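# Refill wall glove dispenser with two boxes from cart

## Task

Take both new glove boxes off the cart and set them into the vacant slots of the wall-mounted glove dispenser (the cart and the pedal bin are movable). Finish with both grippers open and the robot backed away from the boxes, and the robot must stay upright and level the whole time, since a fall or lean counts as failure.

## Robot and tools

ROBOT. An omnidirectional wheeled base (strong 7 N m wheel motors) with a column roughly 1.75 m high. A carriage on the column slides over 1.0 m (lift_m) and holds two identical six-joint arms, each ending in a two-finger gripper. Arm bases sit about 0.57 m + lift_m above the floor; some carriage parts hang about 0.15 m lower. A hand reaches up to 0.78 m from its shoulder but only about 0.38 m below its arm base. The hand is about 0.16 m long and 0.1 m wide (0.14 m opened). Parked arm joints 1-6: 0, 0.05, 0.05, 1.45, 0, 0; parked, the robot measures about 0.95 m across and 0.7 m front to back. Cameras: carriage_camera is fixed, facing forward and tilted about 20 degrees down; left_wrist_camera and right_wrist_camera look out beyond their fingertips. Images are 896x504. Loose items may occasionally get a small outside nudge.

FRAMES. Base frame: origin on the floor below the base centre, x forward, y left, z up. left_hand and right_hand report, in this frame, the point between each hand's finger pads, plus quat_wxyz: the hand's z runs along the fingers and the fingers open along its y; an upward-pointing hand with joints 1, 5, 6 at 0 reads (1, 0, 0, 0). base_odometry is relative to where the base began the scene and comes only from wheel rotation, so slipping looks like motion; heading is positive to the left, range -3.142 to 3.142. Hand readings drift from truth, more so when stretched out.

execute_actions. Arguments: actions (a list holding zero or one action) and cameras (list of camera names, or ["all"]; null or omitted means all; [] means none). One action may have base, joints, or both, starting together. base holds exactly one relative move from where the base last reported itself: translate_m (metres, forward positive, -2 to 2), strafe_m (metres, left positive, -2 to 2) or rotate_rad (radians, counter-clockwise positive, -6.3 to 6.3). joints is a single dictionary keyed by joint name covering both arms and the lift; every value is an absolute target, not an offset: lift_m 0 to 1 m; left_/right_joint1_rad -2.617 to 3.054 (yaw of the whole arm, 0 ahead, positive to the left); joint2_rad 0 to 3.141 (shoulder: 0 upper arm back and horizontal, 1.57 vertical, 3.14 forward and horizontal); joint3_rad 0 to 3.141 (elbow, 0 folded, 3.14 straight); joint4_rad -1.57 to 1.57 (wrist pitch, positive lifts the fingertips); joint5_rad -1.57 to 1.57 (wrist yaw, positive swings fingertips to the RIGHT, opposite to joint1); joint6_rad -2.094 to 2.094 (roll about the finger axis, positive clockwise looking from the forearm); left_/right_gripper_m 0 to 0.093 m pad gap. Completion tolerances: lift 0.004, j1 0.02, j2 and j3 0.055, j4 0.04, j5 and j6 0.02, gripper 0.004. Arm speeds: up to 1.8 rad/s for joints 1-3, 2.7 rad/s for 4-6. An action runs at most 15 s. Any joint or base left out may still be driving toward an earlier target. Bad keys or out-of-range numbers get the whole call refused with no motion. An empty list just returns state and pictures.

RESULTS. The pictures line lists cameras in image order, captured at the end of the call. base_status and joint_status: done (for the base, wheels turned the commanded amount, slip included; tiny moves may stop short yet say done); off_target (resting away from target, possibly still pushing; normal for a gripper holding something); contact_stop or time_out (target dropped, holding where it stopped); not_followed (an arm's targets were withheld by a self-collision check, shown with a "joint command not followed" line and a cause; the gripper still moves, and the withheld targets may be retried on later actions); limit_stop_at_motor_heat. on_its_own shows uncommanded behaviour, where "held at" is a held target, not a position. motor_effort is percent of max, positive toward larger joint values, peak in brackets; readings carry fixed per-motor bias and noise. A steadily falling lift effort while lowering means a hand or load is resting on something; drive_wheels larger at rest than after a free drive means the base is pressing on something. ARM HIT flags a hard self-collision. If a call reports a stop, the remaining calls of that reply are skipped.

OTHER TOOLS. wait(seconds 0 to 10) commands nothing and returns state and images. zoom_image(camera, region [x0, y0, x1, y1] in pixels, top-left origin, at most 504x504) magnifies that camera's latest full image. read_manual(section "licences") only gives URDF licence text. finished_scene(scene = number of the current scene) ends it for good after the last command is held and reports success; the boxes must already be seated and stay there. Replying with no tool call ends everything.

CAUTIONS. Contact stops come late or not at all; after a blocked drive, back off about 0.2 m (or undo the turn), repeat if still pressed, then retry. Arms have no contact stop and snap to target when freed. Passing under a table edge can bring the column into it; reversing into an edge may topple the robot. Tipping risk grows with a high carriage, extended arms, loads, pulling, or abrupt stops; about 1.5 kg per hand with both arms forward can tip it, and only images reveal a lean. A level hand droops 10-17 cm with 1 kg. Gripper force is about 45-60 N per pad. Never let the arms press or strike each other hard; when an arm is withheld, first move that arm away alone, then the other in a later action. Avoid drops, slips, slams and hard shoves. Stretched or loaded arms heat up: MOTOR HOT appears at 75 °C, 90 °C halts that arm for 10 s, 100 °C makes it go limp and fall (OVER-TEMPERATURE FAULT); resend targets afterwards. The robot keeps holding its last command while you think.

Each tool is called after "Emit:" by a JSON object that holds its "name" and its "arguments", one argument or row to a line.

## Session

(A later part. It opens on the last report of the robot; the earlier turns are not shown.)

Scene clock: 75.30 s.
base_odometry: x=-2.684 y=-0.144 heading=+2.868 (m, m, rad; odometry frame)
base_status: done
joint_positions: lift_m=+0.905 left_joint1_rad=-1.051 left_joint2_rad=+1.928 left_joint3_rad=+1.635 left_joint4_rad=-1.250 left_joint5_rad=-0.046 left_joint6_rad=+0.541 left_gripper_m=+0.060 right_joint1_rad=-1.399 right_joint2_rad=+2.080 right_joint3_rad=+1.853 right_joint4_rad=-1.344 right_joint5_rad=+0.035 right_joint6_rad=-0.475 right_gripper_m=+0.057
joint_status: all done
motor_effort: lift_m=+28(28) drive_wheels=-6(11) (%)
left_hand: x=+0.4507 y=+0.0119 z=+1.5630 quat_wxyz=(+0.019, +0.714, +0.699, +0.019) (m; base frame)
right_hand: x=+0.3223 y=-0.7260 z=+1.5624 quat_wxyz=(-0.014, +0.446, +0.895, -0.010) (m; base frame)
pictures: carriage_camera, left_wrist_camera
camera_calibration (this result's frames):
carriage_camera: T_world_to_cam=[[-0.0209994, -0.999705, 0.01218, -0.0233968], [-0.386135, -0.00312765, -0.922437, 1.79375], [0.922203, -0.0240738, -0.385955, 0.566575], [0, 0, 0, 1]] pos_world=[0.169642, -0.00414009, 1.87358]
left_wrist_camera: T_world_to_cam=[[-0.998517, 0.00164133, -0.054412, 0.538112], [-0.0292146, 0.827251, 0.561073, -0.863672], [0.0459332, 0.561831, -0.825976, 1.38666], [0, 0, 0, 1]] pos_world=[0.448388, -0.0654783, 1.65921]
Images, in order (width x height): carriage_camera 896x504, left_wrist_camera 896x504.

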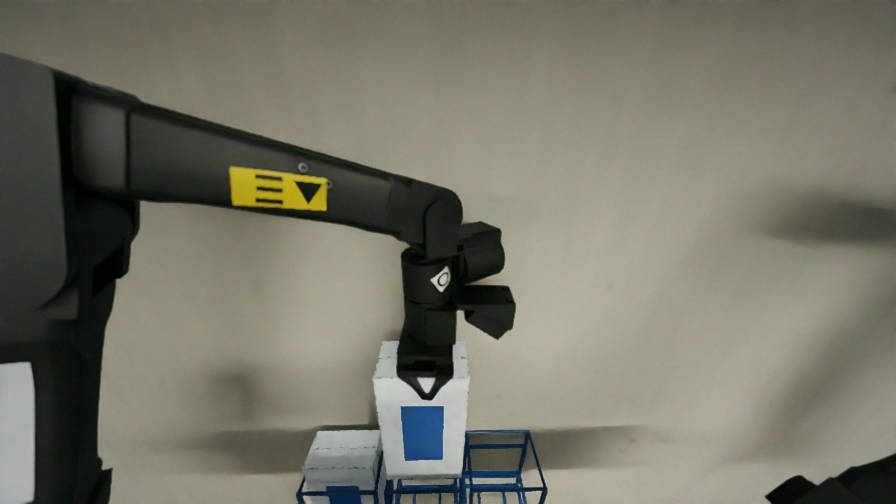

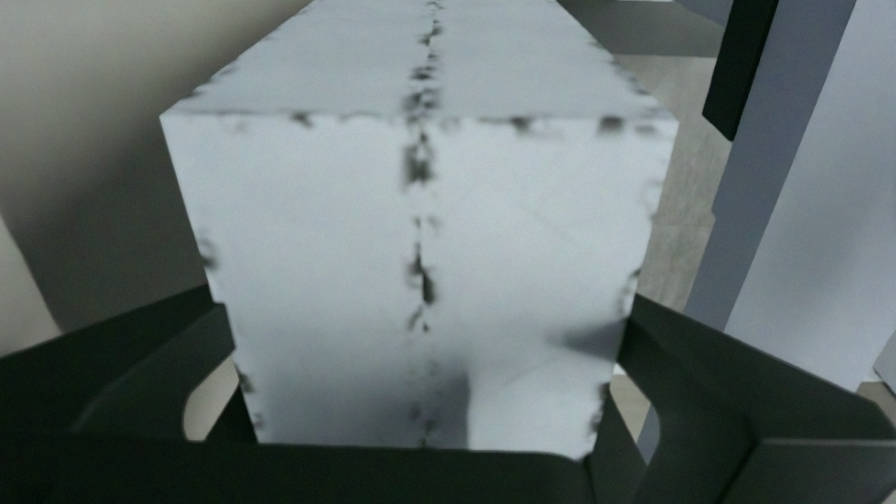

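Emit:
{"name": "execute_actions", "arguments": {
  "actions": [
    {"joints":{"lift_m":0.87,"left_joint4_rad":-1.255}}
  ],
  "cameras": ["carriage_camera"]
}}

Emit:
{"name": "zoom_image", "arguments": {
  "camera": "carriage_camera",
  "region": [290,384,570,504]
}}

Scene clock: 78.87 s.
base_odometry: x=-2.684 y=-0.144 heading=+2.868 (m, m, rad; odometry frame)
base_status: not commanded
joint_positions: lift_m=+0.870 left_joint1_rad=-1.051 left_joint2_rad=+1.930 left_joint3_rad=+1.635 left_joint4_rad=-1.252 left_joint5_rad=-0.045 left_joint6_rad=+0.542 left_gripper_m=+0.060 right_joint1_rad=-1.399 right_joint2_rad=+2.082 right_joint3_rad=+1.853 right_joint4_rad=-1.342 right_joint5_rad=+0.034 right_joint6_rad=-0.475 right_gripper_m=+0.057
joint_status: all done
motor_effort: lift_m=+27(28) drive_wheels=-6(6) (%)
left_hand: x=+0.4503 y=+0.0123 z=+1.5272 quat_wxyz=(+0.017, +0.714, +0.699, +0.019) (m; base frame)
right_hand: x=+0.3224 y=-0.7263 z=+1.5266 quat_wxyz=(-0.014, +0.446, +0.895, -0.010) (m; base frame)
pictures: carriage_camera
camera_calibration (this result's frames):
carriage_camera: T_world_to_cam=[[-0.0209994, -0.999705, 0.01218, -0.0229707], [-0.386135, -0.00312765, -0.922437, 1.76149], [0.922203, -0.0240738, -0.385955, 0.553074], [0, 0, 0, 1]] pos_world=[0.169642, -0.00414009, 1.8386]
Images, in order (width x height): carriage_camera 896x504.

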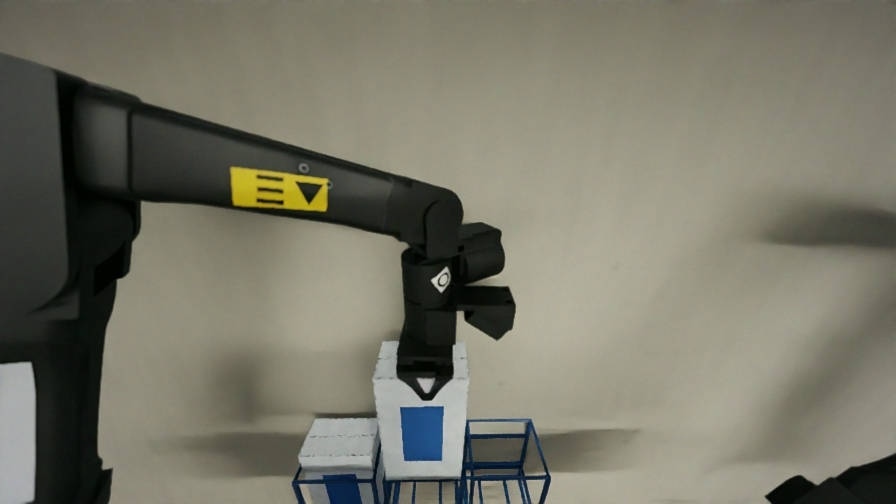

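Region (290, 384, 570, 504) of carriage_camera's 896x504 image, scaled by 1.800, with more detail than that image has; it fills the top 216 rows of this view, and the rest is white.

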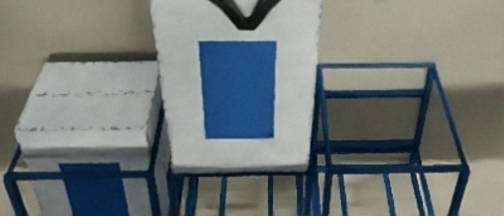

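Still over the front rail.

Emit:
{"name": "execute_actions", "arguments": {
  "actions": [
    {"base":{"translate_m":0.014},"joints":{"lift_m":0.876}}
  ],
  "cameras": []
}}

Emit:
{"name": "execute_actions", "arguments": {
  "actions": [
    {"joints":{"lift_m":0.845}}
  ],
  "cameras": ["carriage_camera"]
}}

Emit:
{"name": "zoom_image", "arguments": {
  "camera": "carriage_camera",
  "region": [290,384,570,504]
}}

Scene clock: 82.17 s.
base_odometry: x=-2.698 y=-0.141 heading=+2.869 (m, m, rad; odometry frame)
base_status: done
joint_positions: lift_m=+0.876 left_joint1_rad=-1.050 left_joint2_rad=+1.927 left_joint3_rad=+1.635 left_joint4_rad=-1.253 left_joint5_rad=-0.046 left_joint6_rad=+0.542 left_gripper_m=+0.060 right_joint1_rad=-1.397 right_joint2_rad=+2.079 right_joint3_rad=+1.853 right_joint4_rad=-1.343 right_joint5_rad=+0.033 right_joint6_rad=-0.475 right_gripper_m=+0.057
joint_status: all done
motor_effort: lift_m=+33(39) drive_wheels=+6(8) (%)
left_hand: x=+0.4505 y=+0.0128 z=+1.5337 quat_wxyz=(+0.018, +0.714, +0.700, +0.019) (m; base frame)
right_hand: x=+0.3234 y=-0.7261 z=+1.5333 quat_wxyz=(-0.013, +0.445, +0.895, -0.011) (m; base frame)
pictures: none
No camera images: the call's "cameras" was empty. Leave "cameras" out to get every camera's image.

Scene clock: 82.80 s.
base_odometry: x=-2.698 y=-0.141 heading=+2.869 (m, m, rad; odometry frame)
base_status: not commanded
joint_positions: lift_m=+0.845 left_joint1_rad=-1.050 left_joint2_rad=+1.930 left_joint3_rad=+1.635 left_joint4_rad=-1.253 left_joint5_rad=-0.045 left_joint6_rad=+0.542 left_gripper_m=+0.060 right_joint1_rad=-1.397 right_joint2_rad=+2.084 right_joint3_rad=+1.853 right_joint4_rad=-1.342 right_joint5_rad=+0.034 right_joint6_rad=-0.475 right_gripper_m=+0.057
joint_status: all done
motor_effort: lift_m=+27(28) drive_wheels=+5(6) (%)
left_hand: x=+0.4504 y=+0.0127 z=+1.5023 quat_wxyz=(+0.017, +0.714, +0.700, +0.019) (m; base frame)
right_hand: x=+0.3231 y=-0.7262 z=+1.5011 quat_wxyz=(-0.014, +0.445, +0.895, -0.009) (m; base frame)
pictures: carriage_camera
camera_calibration (this result's frames):
carriage_camera: T_world_to_cam=[[-0.0209994, -0.999705, 0.01218, -0.0226658], [-0.386135, -0.00312765, -0.922437, 1.73839], [0.922203, -0.0240738, -0.385955, 0.54341], [0, 0, 0, 1]] pos_world=[0.169642, -0.00414009, 1.81356]
Images, in order (width x height): carriage_camera 896x504.

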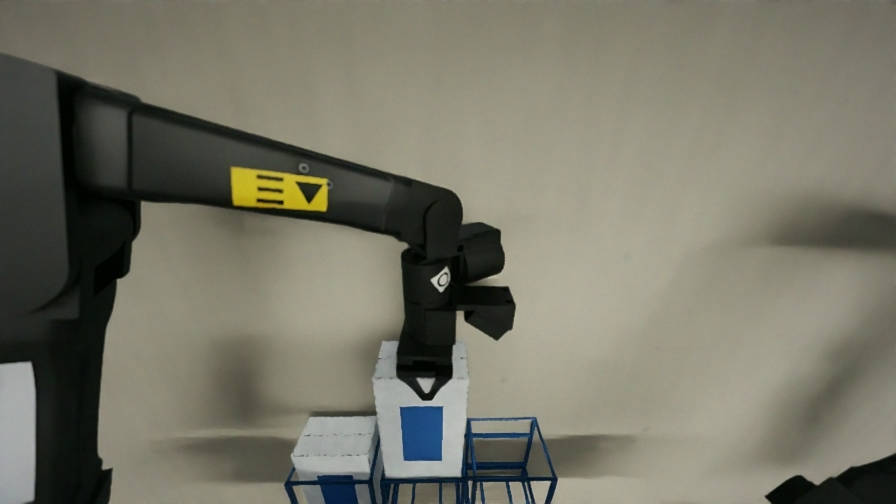

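Region (290, 384, 570, 504) of carriage_camera's 896x504 image, scaled by 1.800, with more detail than that image has; it fills the top 216 rows of this view, and the rest is white.

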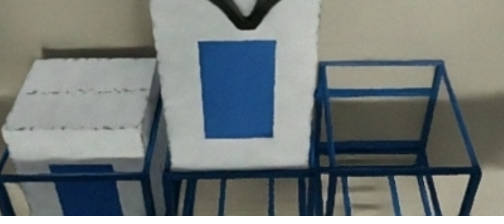

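Emit:
{"name": "execute_actions", "arguments": {
  "actions": [
    {"joints":{"lift_m":0.815}}
  ],
  "cameras": ["carriage_camera"]
}}

Scene clock: 85.00 s.
base_odometry: x=-2.698 y=-0.141 heading=+2.869 (m, m, rad; odometry frame)
base_status: not commanded
joint_positions: lift_m=+0.815 left_joint1_rad=-1.050 left_joint2_rad=+1.930 left_joint3_rad=+1.635 left_joint4_rad=-1.253 left_joint5_rad=-0.045 left_joint6_rad=+0.542 left_gripper_m=+0.060 right_joint1_rad=-1.397 right_joint2_rad=+2.083 right_joint3_rad=+1.853 right_joint4_rad=-1.342 right_joint5_rad=+0.033 right_joint6_rad=-0.475 right_gripper_m=+0.057
joint_status: all done
motor_effort: lift_m=+27(28) drive_wheels=-6(6) (%)
left_hand: x=+0.4504 y=+0.0127 z=+1.4722 quat_wxyz=(+0.017, +0.714, +0.699, +0.019) (m; base frame)
right_hand: x=+0.3232 y=-0.7263 z=+1.4713 quat_wxyz=(-0.014, +0.445, +0.895, -0.009) (m; base frame)
pictures: carriage_camera
camera_calibration (this result's frames):
carriage_camera: T_world_to_cam=[[-0.0209994, -0.999705, 0.01218, -0.0223008], [-0.386135, -0.00312765, -0.922437, 1.71075], [0.922203, -0.0240738, -0.385955, 0.531845], [0, 0, 0, 1]] pos_world=[0.169642, -0.00414009, 1.7836]
Images, in order (width x height): carriage_camera 896x504.

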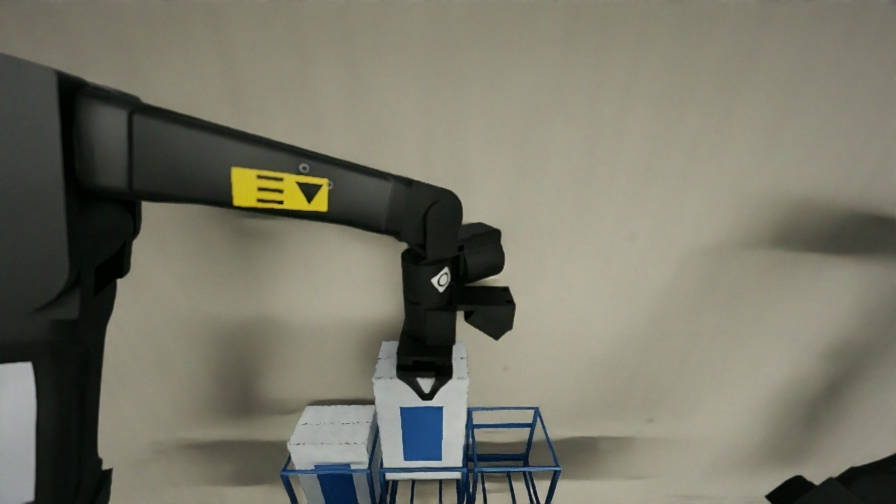

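Emit:
{"name": "execute_actions", "arguments": {
  "actions": [
    {"joints":{"lift_m":0.69}}
  ],
  "cameras": ["carriage_camera"]
}}

Scene clock: 87.47 s.
base_odometry: x=-2.698 y=-0.141 heading=+2.869 (m, m, rad; odometry frame)
base_status: not commanded
joint_positions: lift_m=+0.690 left_joint1_rad=-1.050 left_joint2_rad=+1.929 left_joint3_rad=+1.635 left_joint4_rad=-1.251 left_joint5_rad=-0.055 left_joint6_rad=+0.542 left_gripper_m=+0.060 right_joint1_rad=-1.397 right_joint2_rad=+2.080 right_joint3_rad=+1.853 right_joint4_rad=-1.342 right_joint5_rad=+0.034 right_joint6_rad=-0.475 right_gripper_m=+0.057
joint_status: all done
motor_effort: lift_m=+27(27) drive_wheels=+6(6) (%)
left_hand: x=+0.4522 y=+0.0131 z=+1.3477 quat_wxyz=(+0.019, +0.714, +0.699, +0.023) (m; base frame)
right_hand: x=+0.3230 y=-0.7263 z=+1.3475 quat_wxyz=(-0.014, +0.445, +0.895, -0.011) (m; base frame)
pictures: carriage_camera
camera_calibration (this result's frames):
carriage_camera: T_world_to_cam=[[-0.0209994, -0.999705, 0.01218, -0.0207788], [-0.386135, -0.00312765, -0.922437, 1.59548], [0.922203, -0.0240738, -0.385955, 0.483617], [0, 0, 0, 1]] pos_world=[0.169642, -0.00414009, 1.65864]
Images, in order (width x height): carriage_camera 896x504.

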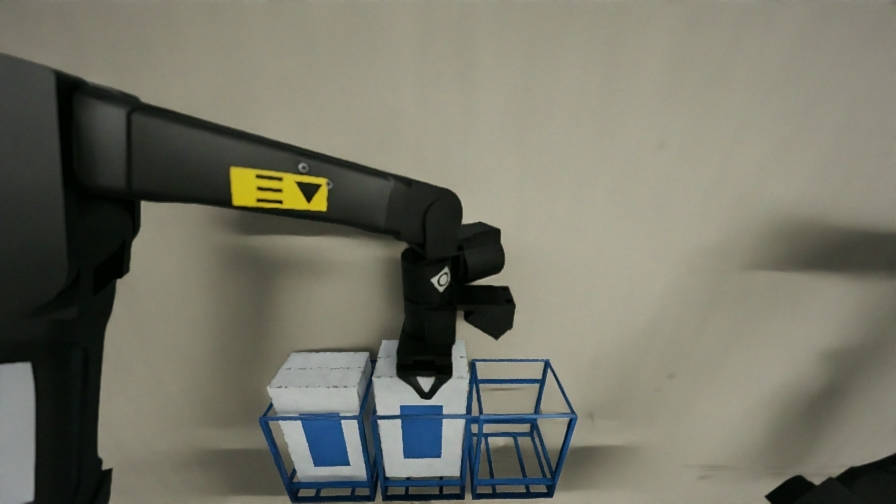

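Emit:
{"name": "execute_actions", "arguments": {
  "actions": [
    {"joints":{"lift_m":0.665}}
  ],
  "cameras": []
}}

Emit:
{"name": "execute_actions", "arguments": {
  "actions": [
    {"joints":{"left_gripper_m":0.086}}
  ],
  "cameras": []
}}

Emit:
{"name": "execute_actions", "arguments": {
  "actions": [
    {"joints":{"lift_m":0.76}}
  ],
  "cameras": []
}}

Emit:
{"name": "execute_actions", "arguments": {
  "actions": [
    {"base":{"translate_m":-0.4},"joints":{"lift_m":0.9}}
  ],
  "cameras": []
}}

Emit:
{"name": "execute_actions", "arguments": {
  "actions": [
    {"base":{"strafe_m":-0.15},"joints":{"left_joint1_rad":1.5,"right_joint1_rad":1.1,"right_joint4_rad":-1.325,"right_joint5_rad":0.045}}
  ],
  "cameras": ["carriage_camera"]
}}

Emit:
{"name": "execute_actions", "arguments": {
  "actions": [
    {"base":{"translate_m":0.375}}
  ],
  "cameras": ["carriage_camera","right_wrist_camera"]
}}

Emit:
{"name": "zoom_image", "arguments": {
  "camera": "carriage_camera",
  "region": [250,384,530,504]
}}

Scene clock: 95.53 s.
base_odometry: x=-2.698 y=-0.141 heading=+2.869 (m, m, rad; odometry frame)
base_status: not commanded
joint_positions: lift_m=+0.665 left_joint1_rad=-1.050 left_joint2_rad=+1.930 left_joint3_rad=+1.635 left_joint4_rad=-1.246 left_joint5_rad=-0.058 left_joint6_rad=+0.543 left_gripper_m=+0.060 right_joint1_rad=-1.397 right_joint2_rad=+2.084 right_joint3_rad=+1.853 right_joint4_rad=-1.341 right_joint5_rad=+0.034 right_joint6_rad=-0.475 right_gripper_m=+0.057
joint_status: all done
motor_effort: lift_m=+27(28) drive_wheels=+5(6) (%)
left_hand: x=+0.4531 y=+0.0124 z=+1.3223 quat_wxyz=(+0.021, +0.714, +0.699, +0.024) (m; base frame)
right_hand: x=+0.3231 y=-0.7265 z=+1.3208 quat_wxyz=(-0.014, +0.445, +0.895, -0.009) (m; base frame)
pictures: none
No camera images: the call's "cameras" was empty. Leave "cameras" out to get every camera's image.

Scene clock: 96.10 s.
base_odometry: x=-2.698 y=-0.141 heading=+2.869 (m, m, rad; odometry frame)
base_status: not commanded
joint_positions: lift_m=+0.665 left_joint1_rad=-1.050 left_joint2_rad=+1.919 left_joint3_rad=+1.635 left_joint4_rad=-1.248 left_joint5_rad=-0.057 left_joint6_rad=+0.543 left_gripper_m=+0.086 right_joint1_rad=-1.397 right_joint2_rad=+2.084 right_joint3_rad=+1.853 right_joint4_rad=-1.342 right_joint5_rad=+0.034 right_joint6_rad=-0.475 right_gripper_m=+0.057
joint_status: all done
motor_effort: lift_m=+26(27) drive_wheels=+6(6) (%)
left_hand: x=+0.4528 y=+0.0125 z=+1.3261 quat_wxyz=(+0.026, +0.714, +0.699, +0.023) (m; base frame)
right_hand: x=+0.3231 y=-0.7263 z=+1.3208 quat_wxyz=(-0.015, +0.445, +0.895, -0.009) (m; base frame)
pictures: none
No camera images: the call's "cameras" was empty. Leave "cameras" out to get every camera's image.

Scene clock: 97.00 s.
base_odometry: x=-2.698 y=-0.141 heading=+2.869 (m, m, rad; odometry frame)
base_status: not commanded
joint_positions: lift_m=+0.760 left_joint1_rad=-1.050 left_joint2_rad=+1.908 left_joint3_rad=+1.635 left_joint4_rad=-1.250 left_joint5_rad=-0.053 left_joint6_rad=+0.543 left_gripper_m=+0.086 right_joint1_rad=-1.397 right_joint2_rad=+2.079 right_joint3_rad=+1.853 right_joint4_rad=-1.342 right_joint5_rad=+0.035 right_joint6_rad=-0.474 right_gripper_m=+0.057
joint_status: all done
motor_effort: lift_m=+32(40) drive_wheels=+6(6) (%)
left_hand: x=+0.4520 y=+0.0126 z=+1.4245 quat_wxyz=(+0.029, +0.714, +0.699, +0.020) (m; base frame)
right_hand: x=+0.3229 y=-0.7264 z=+1.4176 quat_wxyz=(-0.013, +0.445, +0.895, -0.012) (m; base frame)
pictures: none
No camera images: the call's "cameras" was empty. Leave "cameras" out to get every camera's image.

Scene clock: 99.80 s.
base_odometry: x=-2.313 y=-0.248 heading=+2.870 (m, m, rad; odometry frame)
base_status: done
joint_positions: lift_m=+0.900 left_joint1_rad=-1.050 left_joint2_rad=+1.908 left_joint3_rad=+1.635 left_joint4_rad=-1.252 left_joint5_rad=-0.052 left_joint6_rad=+0.543 left_gripper_m=+0.086 right_joint1_rad=-1.402 right_joint2_rad=+2.076 right_joint3_rad=+1.853 right_joint4_rad=-1.343 right_joint5_rad=+0.035 right_joint6_rad=-0.474 right_gripper_m=+0.057
joint_status: all done
motor_effort: lift_m=+32(39) drive_wheels=-1(10) (%)
left_hand: x=+0.4519 y=+0.0131 z=+1.5645 quat_wxyz=(+0.028, +0.714, +0.699, +0.019) (m; base frame)
right_hand: x=+0.3211 y=-0.7265 z=+1.5584 quat_wxyz=(-0.013, +0.447, +0.894, -0.012) (m; base frame)
pictures: none
No camera images: the call's "cameras" was empty. Leave "cameras" out to get every camera's image.

Scene clock: 102.10 s.
base_odometry: x=-2.272 y=-0.104 heading=+2.869 (m, m, rad; odometry frame)
base_status: done
joint_positions: lift_m=+0.900 left_joint1_rad=+1.503 left_joint2_rad=+1.908 left_joint3_rad=+1.635 left_joint4_rad=-1.245 left_joint5_rad=-0.051 left_joint6_rad=+0.543 left_gripper_m=+0.086 right_joint1_rad=+1.106 right_joint2_rad=+2.076 right_joint3_rad=+1.853 right_joint4_rad=-1.322 right_joint5_rad=+0.031 right_joint6_rad=-0.474 right_gripper_m=+0.057
joint_status: all done
motor_effort: lift_m=+33(33) drive_wheels=+2(8) (%)
left_hand: x=+0.2760 y=+0.7021 z=+1.5646 quat_wxyz=(-0.008, -0.462, +0.886, +0.036) (m; base frame)
right_hand: x=+0.4464 y=+0.0309 z=+1.5585 quat_wxyz=(+0.017, -0.710, +0.704, -0.011) (m; base frame)
pictures: carriage_camera
camera_calibration (this result's frames):
carriage_camera: T_world_to_cam=[[-0.0209994, -0.999705, 0.01218, -0.0233303], [-0.386135, -0.00312765, -0.922437, 1.78872], [0.922203, -0.0240738, -0.385955, 0.564468], [0, 0, 0, 1]] pos_world=[0.169642, -0.00414009, 1.86813]
Images, in order (width x height): carriage_camera 896x504.

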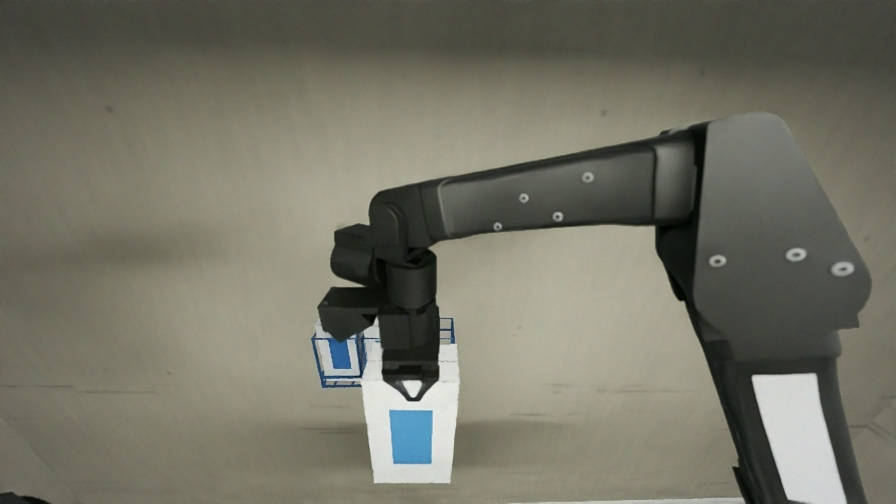

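Scene clock: 104.97 s.
base_odometry: x=-2.633 y=-0.002 heading=+2.868 (m, m, rad; odometry frame)
base_status: done
joint_positions: lift_m=+0.900 left_joint1_rad=+1.500 left_joint2_rad=+1.908 left_joint3_rad=+1.635 left_joint4_rad=-1.246 left_joint5_rad=-0.051 left_joint6_rad=+0.543 left_gripper_m=+0.086 right_joint1_rad=+1.099 right_joint2_rad=+2.076 right_joint3_rad=+1.853 right_joint4_rad=-1.328 right_joint5_rad=+0.040 right_joint6_rad=-0.474 right_gripper_m=+0.057
joint_status: not commanded
motor_effort: lift_m=+33(33) drive_wheels=+7(10) (%)
left_hand: x=+0.2772 y=+0.7017 z=+1.5646 quat_wxyz=(-0.009, -0.461, +0.887, +0.035) (m; base frame)
right_hand: x=+0.4497 y=+0.0274 z=+1.5585 quat_wxyz=(+0.015, -0.708, +0.706, -0.016) (m; base frame)
pictures: carriage_camera, right_wrist_camera
camera_calibration (this result's frames):
carriage_camera: T_world_to_cam=[[-0.0209994, -0.999705, 0.01218, -0.0233303], [-0.386135, -0.00312765, -0.922437, 1.78872], [0.922203, -0.0240738, -0.385955, 0.564468], [0, 0, 0, 1]] pos_world=[0.169642, -0.00414009, 1.86813]
right_wrist_camera: T_world_to_cam=[[0.998308, -0.0286198, 0.050615, -0.524091], [-0.05339, -0.795984, 0.602958, -0.888747], [0.0230322, -0.60464, -0.796166, 1.37321], [0, 0, 0, 1]] pos_world=[0.444126, 0.10787, 1.65571]
Images, in order (width x height): carriage_camera 896x504, right_wrist_camera 896x504.

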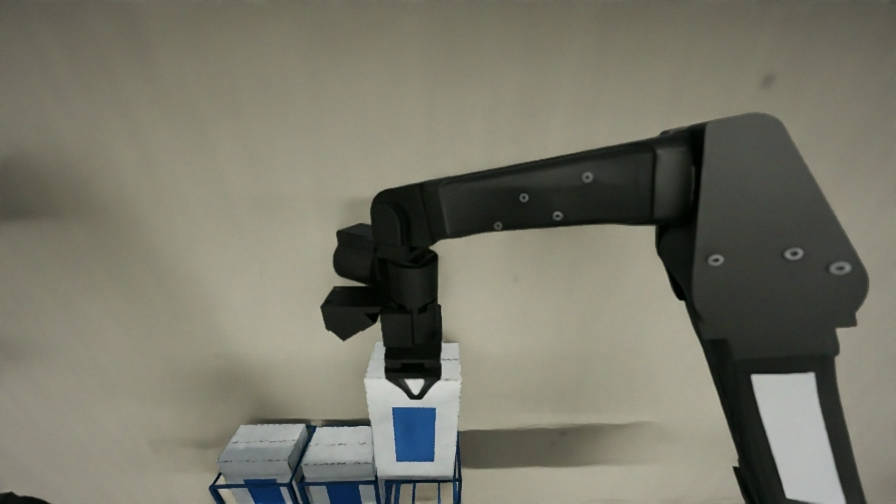

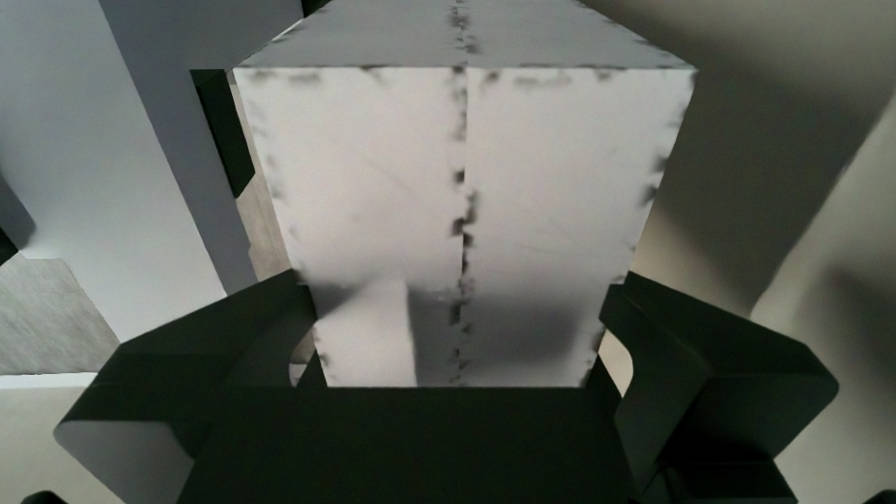

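Region (250, 384, 530, 504) of carriage_camera's 896x504 image, scaled by 1.800, with more detail than that image has; it fills the top 216 rows of this view, and the rest is white.

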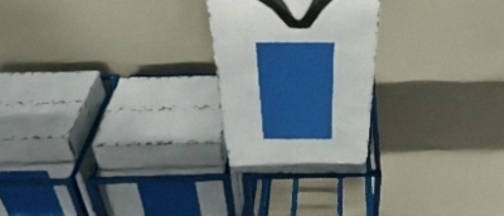

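Emit:
{"name": "execute_actions", "arguments": {
  "actions": [
    {"base":{"translate_m":0.027},"joints":{"right_joint4_rad":-1.35,"right_joint5_rad":0.055,"right_joint6_rad":-0.495}}
  ],
  "cameras": []
}}

Emit:
{"name": "execute_actions", "arguments": {
  "actions": [
    {"joints":{"lift_m":0.862}}
  ],
  "cameras": ["carriage_camera"]
}}

Emit:
{"name": "zoom_image", "arguments": {
  "camera": "carriage_camera",
  "region": [290,394,530,504]
}}

Scene clock: 109.13 s.
base_odometry: x=-2.659 y=+0.005 heading=+2.867 (m, m, rad; odometry frame)
base_status: done
joint_positions: lift_m=+0.900 left_joint1_rad=+1.499 left_joint2_rad=+1.908 left_joint3_rad=+1.635 left_joint4_rad=-1.249 left_joint5_rad=-0.051 left_joint6_rad=+0.543 left_gripper_m=+0.086 right_joint1_rad=+1.097 right_joint2_rad=+2.076 right_joint3_rad=+1.853 right_joint4_rad=-1.352 right_joint5_rad=+0.049 right_joint6_rad=-0.491 right_gripper_m=+0.057
joint_status: all done
motor_effort: lift_m=+32(32) drive_wheels=+6(13) (%)
left_hand: x=+0.2773 y=+0.7011 z=+1.5646 quat_wxyz=(-0.009, -0.460, +0.887, +0.034) (m; base frame)
right_hand: x=+0.4490 y=+0.0211 z=+1.5585 quat_wxyz=(+0.005, -0.713, +0.701, -0.024) (m; base frame)
pictures: none
No camera images: the call's "cameras" was empty. Leave "cameras" out to get every camera's image.

Scene clock: 109.80 s.
base_odometry: x=-2.659 y=+0.005 heading=+2.867 (m, m, rad; odometry frame)
base_status: not commanded
joint_positions: lift_m=+0.862 left_joint1_rad=+1.499 left_joint2_rad=+1.909 left_joint3_rad=+1.635 left_joint4_rad=-1.251 left_joint5_rad=-0.051 left_joint6_rad=+0.543 left_gripper_m=+0.086 right_joint1_rad=+1.097 right_joint2_rad=+2.083 right_joint3_rad=+1.853 right_joint4_rad=-1.351 right_joint5_rad=+0.049 right_joint6_rad=-0.491 right_gripper_m=+0.057
joint_status: all done
motor_effort: lift_m=+26(27) drive_wheels=-6(6) (%)
left_hand: x=+0.2774 y=+0.7005 z=+1.5267 quat_wxyz=(-0.010, -0.460, +0.887, +0.033) (m; base frame)
right_hand: x=+0.4489 y=+0.0213 z=+1.5186 quat_wxyz=(+0.002, -0.713, +0.701, -0.025) (m; base frame)
pictures: carriage_camera
camera_calibration (this result's frames):
carriage_camera: T_world_to_cam=[[-0.0209994, -0.999705, 0.01218, -0.0228741], [-0.386135, -0.00312765, -0.922437, 1.75417], [0.922203, -0.0240738, -0.385955, 0.550011], [0, 0, 0, 1]] pos_world=[0.169642, -0.00414009, 1.83067]
Images, in order (width x height): carriage_camera 896x504.

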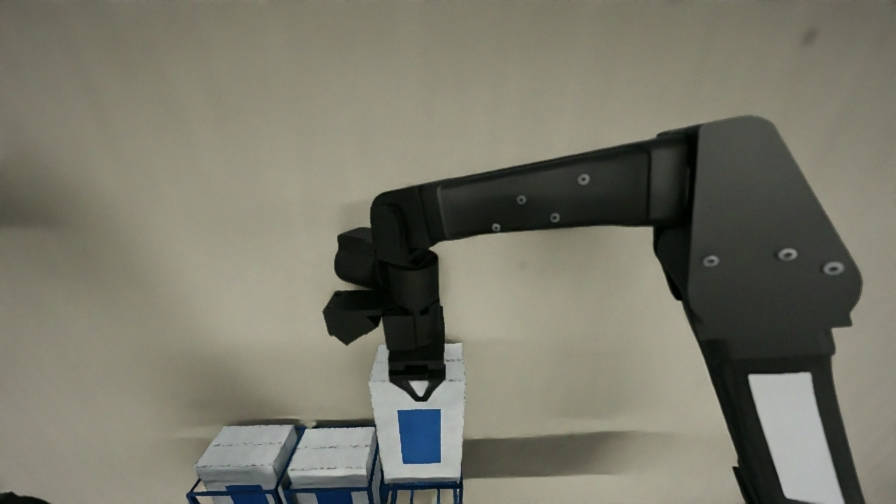

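Region (290, 394, 530, 504) of carriage_camera's 896x504 image, scaled by 2.100, with more detail than that image has; it fills the top 231 rows of this view, and the rest is white.

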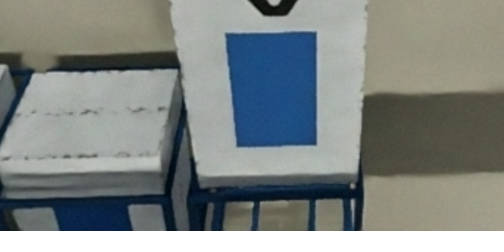

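Slightly too far right and near.

Emit:
{"name": "execute_actions", "arguments": {
  "actions": [
    {"base":{"translate_m":0.004},"joints":{"right_joint4_rad":-1.332,"lift_m":0.866}}
  ],
  "cameras": []
}}

Emit:
{"name": "execute_actions", "arguments": {
  "actions": [
    {"joints":{"lift_m":0.835}}
  ],
  "cameras": ["carriage_camera"]
}}

Emit:
{"name": "zoom_image", "arguments": {
  "camera": "carriage_camera",
  "region": [290,394,530,504]
}}

Scene clock: 114.03 s.
base_odometry: x=-2.663 y=+0.007 heading=+2.866 (m, m, rad; odometry frame)
base_status: done
joint_positions: lift_m=+0.866 left_joint1_rad=+1.500 left_joint2_rad=+1.906 left_joint3_rad=+1.635 left_joint4_rad=-1.253 left_joint5_rad=-0.051 left_joint6_rad=+0.543 left_gripper_m=+0.086 right_joint1_rad=+1.099 right_joint2_rad=+2.079 right_joint3_rad=+1.853 right_joint4_rad=-1.336 right_joint5_rad=+0.049 right_joint6_rad=-0.491 right_gripper_m=+0.057
joint_status: all done
motor_effort: lift_m=+33(39) drive_wheels=+5(10) (%)
left_hand: x=+0.2772 y=+0.7000 z=+1.5311 quat_wxyz=(-0.009, -0.461, +0.887, +0.033) (m; base frame)
right_hand: x=+0.4500 y=+0.0249 z=+1.5236 quat_wxyz=(+0.011, -0.714, +0.700, -0.022) (m; base frame)
pictures: none
No camera images: the call's "cameras" was empty. Leave "cameras" out to get every camera's image.

Scene clock: 114.77 s.
base_odometry: x=-2.663 y=+0.007 heading=+2.866 (m, m, rad; odometry frame)
base_status: not commanded
joint_positions: lift_m=+0.835 left_joint1_rad=+1.500 left_joint2_rad=+1.906 left_joint3_rad=+1.635 left_joint4_rad=-1.253 left_joint5_rad=-0.050 left_joint6_rad=+0.543 left_gripper_m=+0.086 right_joint1_rad=+1.099 right_joint2_rad=+2.083 right_joint3_rad=+1.853 right_joint4_rad=-1.338 right_joint5_rad=+0.050 right_joint6_rad=-0.491 right_gripper_m=+0.057
joint_status: all done
motor_effort: lift_m=+26(27) drive_wheels=+5(5) (%)
left_hand: x=+0.2773 y=+0.7000 z=+1.5007 quat_wxyz=(-0.009, -0.461, +0.887, +0.033) (m; base frame)
right_hand: x=+0.4501 y=+0.0244 z=+1.4916 quat_wxyz=(+0.009, -0.714, +0.700, -0.023) (m; base frame)
pictures: carriage_camera
camera_calibration (this result's frames):
carriage_camera: T_world_to_cam=[[-0.0209994, -0.999705, 0.01218, -0.0225454], [-0.386135, -0.00312765, -0.922437, 1.72928], [0.922203, -0.0240738, -0.385955, 0.539597], [0, 0, 0, 1]] pos_world=[0.169642, -0.00414009, 1.80369]
Images, in order (width x height): carriage_camera 896x504.

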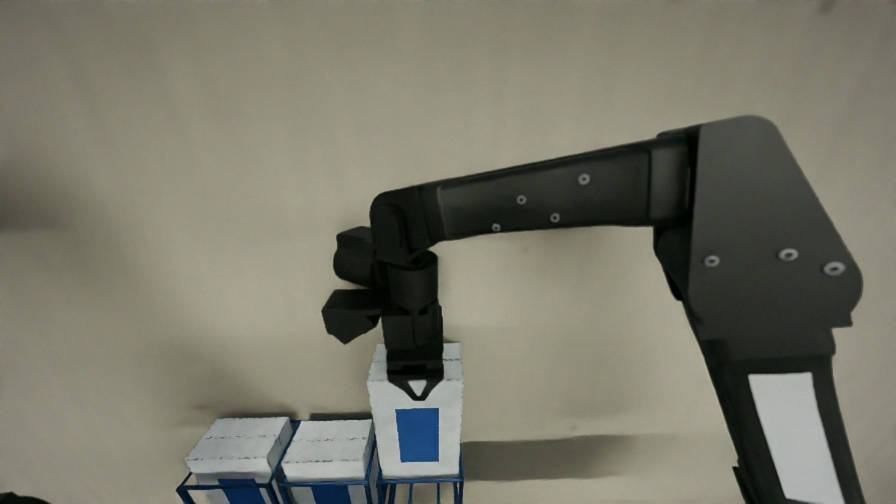

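Region (290, 394, 530, 504) of carriage_camera's 896x504 image, scaled by 2.100, with more detail than that image has; it fills the top 231 rows of this view, and the rest is white.

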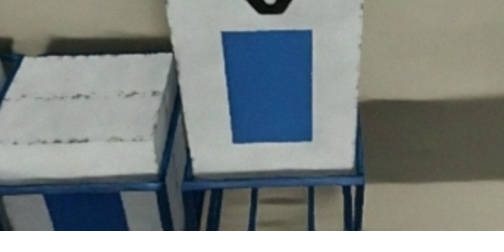

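Emit:
{"name": "execute_actions", "arguments": {
  "actions": [
    {"joints":{"lift_m":0.8}}
  ],
  "cameras": ["carriage_camera"]
}}

Scene clock: 116.93 s.
base_odometry: x=-2.663 y=+0.007 heading=+2.866 (m, m, rad; odometry frame)
base_status: not commanded
joint_positions: lift_m=+0.800 left_joint1_rad=+1.500 left_joint2_rad=+1.907 left_joint3_rad=+1.635 left_joint4_rad=-1.254 left_joint5_rad=-0.050 left_joint6_rad=+0.543 left_gripper_m=+0.086 right_joint1_rad=+1.099 right_joint2_rad=+2.084 right_joint3_rad=+1.853 right_joint4_rad=-1.337 right_joint5_rad=+0.050 right_joint6_rad=-0.491 right_gripper_m=+0.057
joint_status: all done
motor_effort: lift_m=+25(27) drive_wheels=-5(5) (%)
left_hand: x=+0.2773 y=+0.6998 z=+1.4652 quat_wxyz=(-0.010, -0.461, +0.887, +0.032) (m; base frame)
right_hand: x=+0.4502 y=+0.0245 z=+1.4562 quat_wxyz=(+0.009, -0.714, +0.700, -0.024) (m; base frame)
pictures: carriage_camera
camera_calibration (this result's frames):
carriage_camera: T_world_to_cam=[[-0.0209994, -0.999705, 0.01218, -0.0221194], [-0.386135, -0.00312765, -0.922437, 1.69701], [0.922203, -0.0240738, -0.385955, 0.526097], [0, 0, 0, 1]] pos_world=[0.169642, -0.00414009, 1.76871]
Images, in order (width x height): carriage_camera 896x504.

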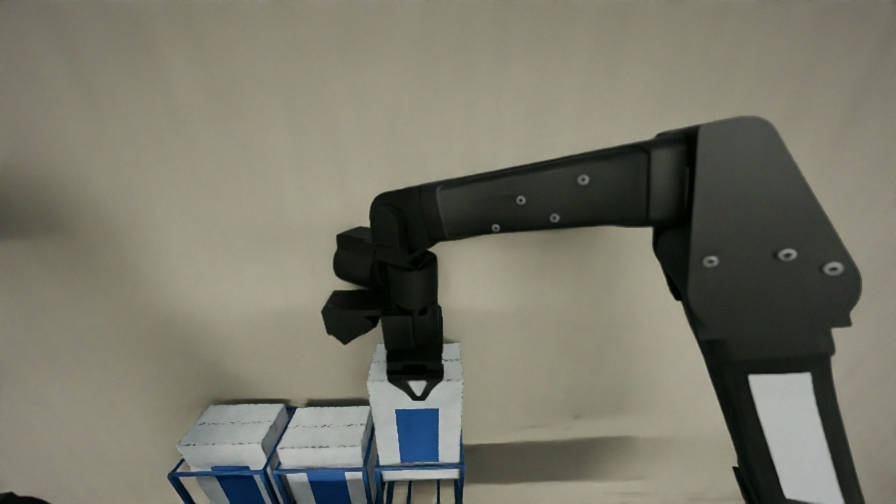

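Emit:
{"name": "execute_actions", "arguments": {
  "actions": [
    {"joints":{"lift_m":0.665}}
  ],
  "cameras": []
}}

Emit:
{"name": "execute_actions", "arguments": {
  "actions": [
    {"joints":{"right_gripper_m":0.086}}
  ],
  "cameras": []
}}

Emit:
{"name": "execute_actions", "arguments": {
  "actions": [
    {"joints":{"lift_m":0.76}}
  ],
  "cameras": ["carriage_camera"]
}}

Emit:
{"name": "execute_actions", "arguments": {
  "actions": [
    {"base":{"translate_m":-0.5}}
  ],
  "cameras": ["carriage_camera"]
}}

Scene clock: 121.33 s.
base_odometry: x=-2.663 y=+0.007 heading=+2.866 (m, m, rad; odometry frame)
base_status: not commanded
joint_positions: lift_m=+0.665 left_joint1_rad=+1.500 left_joint2_rad=+1.907 left_joint3_rad=+1.635 left_joint4_rad=-1.254 left_joint5_rad=-0.050 left_joint6_rad=+0.543 left_gripper_m=+0.086 right_joint1_rad=+1.099 right_joint2_rad=+2.081 right_joint3_rad=+1.853 right_joint4_rad=-1.339 right_joint5_rad=+0.050 right_joint6_rad=-0.491 right_gripper_m=+0.057
joint_status: all done
motor_effort: lift_m=+26(26) drive_wheels=+4(5) (%)
left_hand: x=+0.2773 y=+0.6998 z=+1.3305 quat_wxyz=(-0.010, -0.461, +0.887, +0.032) (m; base frame)
right_hand: x=+0.4500 y=+0.0241 z=+1.3225 quat_wxyz=(+0.009, -0.714, +0.700, -0.023) (m; base frame)
pictures: none
No camera images: the call's "cameras" was empty. Leave "cameras" out to get every camera's image.

Scene clock: 121.90 s.
base_odometry: x=-2.663 y=+0.007 heading=+2.866 (m, m, rad; odometry frame)
base_status: not commanded
joint_positions: lift_m=+0.665 left_joint1_rad=+1.500 left_joint2_rad=+1.907 left_joint3_rad=+1.635 left_joint4_rad=-1.254 left_joint5_rad=-0.050 left_joint6_rad=+0.543 left_gripper_m=+0.086 right_joint1_rad=+1.099 right_joint2_rad=+2.065 right_joint3_rad=+1.853 right_joint4_rad=-1.339 right_joint5_rad=+0.050 right_joint6_rad=-0.491 right_gripper_m=+0.086
joint_status: all done
motor_effort: lift_m=+25(26) drive_wheels=+4(4) (%)
left_hand: x=+0.2773 y=+0.6998 z=+1.3305 quat_wxyz=(-0.010, -0.461, +0.887, +0.032) (m; base frame)
right_hand: x=+0.4501 y=+0.0243 z=+1.3283 quat_wxyz=(+0.017, -0.713, +0.700, -0.021) (m; base frame)
pictures: none
No camera images: the call's "cameras" was empty. Leave "cameras" out to get every camera's image.

Scene clock: 122.80 s.
base_odometry: x=-2.663 y=+0.007 heading=+2.866 (m, m, rad; odometry frame)
base_status: not commanded
joint_positions: lift_m=+0.760 left_joint1_rad=+1.500 left_joint2_rad=+1.906 left_joint3_rad=+1.635 left_joint4_rad=-1.254 left_joint5_rad=-0.049 left_joint6_rad=+0.543 left_gripper_m=+0.086 right_joint1_rad=+1.099 right_joint2_rad=+2.054 right_joint3_rad=+1.853 right_joint4_rad=-1.337 right_joint5_rad=+0.052 right_joint6_rad=-0.491 right_gripper_m=+0.086
joint_status: all done
motor_effort: lift_m=+31(38) drive_wheels=+4(4) (%)
left_hand: x=+0.2774 y=+0.6997 z=+1.4253 quat_wxyz=(-0.009, -0.461, +0.887, +0.032) (m; base frame)
right_hand: x=+0.4506 y=+0.0245 z=+1.4273 quat_wxyz=(+0.023, -0.713, +0.700, -0.020) (m; base frame)
pictures: carriage_camera
camera_calibration (this result's frames):
carriage_camera: T_world_to_cam=[[-0.0209994, -0.999705, 0.01218, -0.0216269], [-0.386135, -0.00312765, -0.922437, 1.65971], [0.922203, -0.0240738, -0.385955, 0.510491], [0, 0, 0, 1]] pos_world=[0.169642, -0.00414009, 1.72827]
Images, in order (width x height): carriage_camera 896x504.

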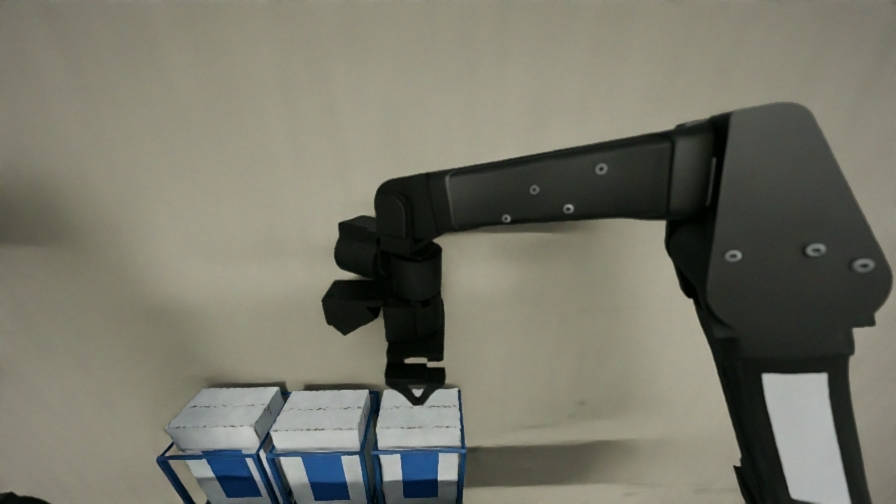

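Scene clock: 126.00 s.
base_odometry: x=-2.182 y=-0.129 heading=+2.866 (m, m, rad; odometry frame)
base_status: done
joint_positions: lift_m=+0.760 left_joint1_rad=+1.500 left_joint2_rad=+1.906 left_joint3_rad=+1.635 left_joint4_rad=-1.254 left_joint5_rad=-0.049 left_joint6_rad=+0.543 left_gripper_m=+0.086 right_joint1_rad=+1.100 right_joint2_rad=+2.054 right_joint3_rad=+1.853 right_joint4_rad=-1.332 right_joint5_rad=+0.052 right_joint6_rad=-0.491 right_gripper_m=+0.086
joint_status: not commanded
motor_effort: lift_m=+31(31) drive_wheels=-1(9) (%)
left_hand: x=+0.2774 y=+0.6997 z=+1.4253 quat_wxyz=(-0.009, -0.461, +0.887, +0.032) (m; base frame)
right_hand: x=+0.4509 y=+0.0259 z=+1.4274 quat_wxyz=(+0.026, -0.713, +0.700, -0.019) (m; base frame)
pictures: carriage_camera
camera_calibration (this result's frames):
carriage_camera: T_world_to_cam=[[-0.0209994, -0.999705, 0.01218, -0.0216269], [-0.386135, -0.00312765, -0.922437, 1.65971], [0.922203, -0.0240738, -0.385955, 0.510491], [0, 0, 0, 1]] pos_world=[0.169642, -0.00414009, 1.72827]
Images, in order (width x height): carriage_camera 896x504.

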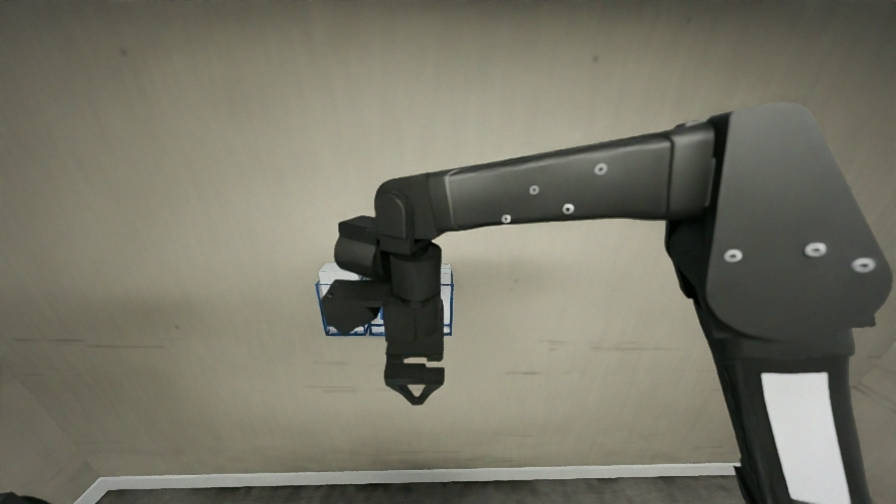

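Emit:
{"name": "finished_scene", "arguments": {
  "scene": 2
}}

The scene is finished: the task was done.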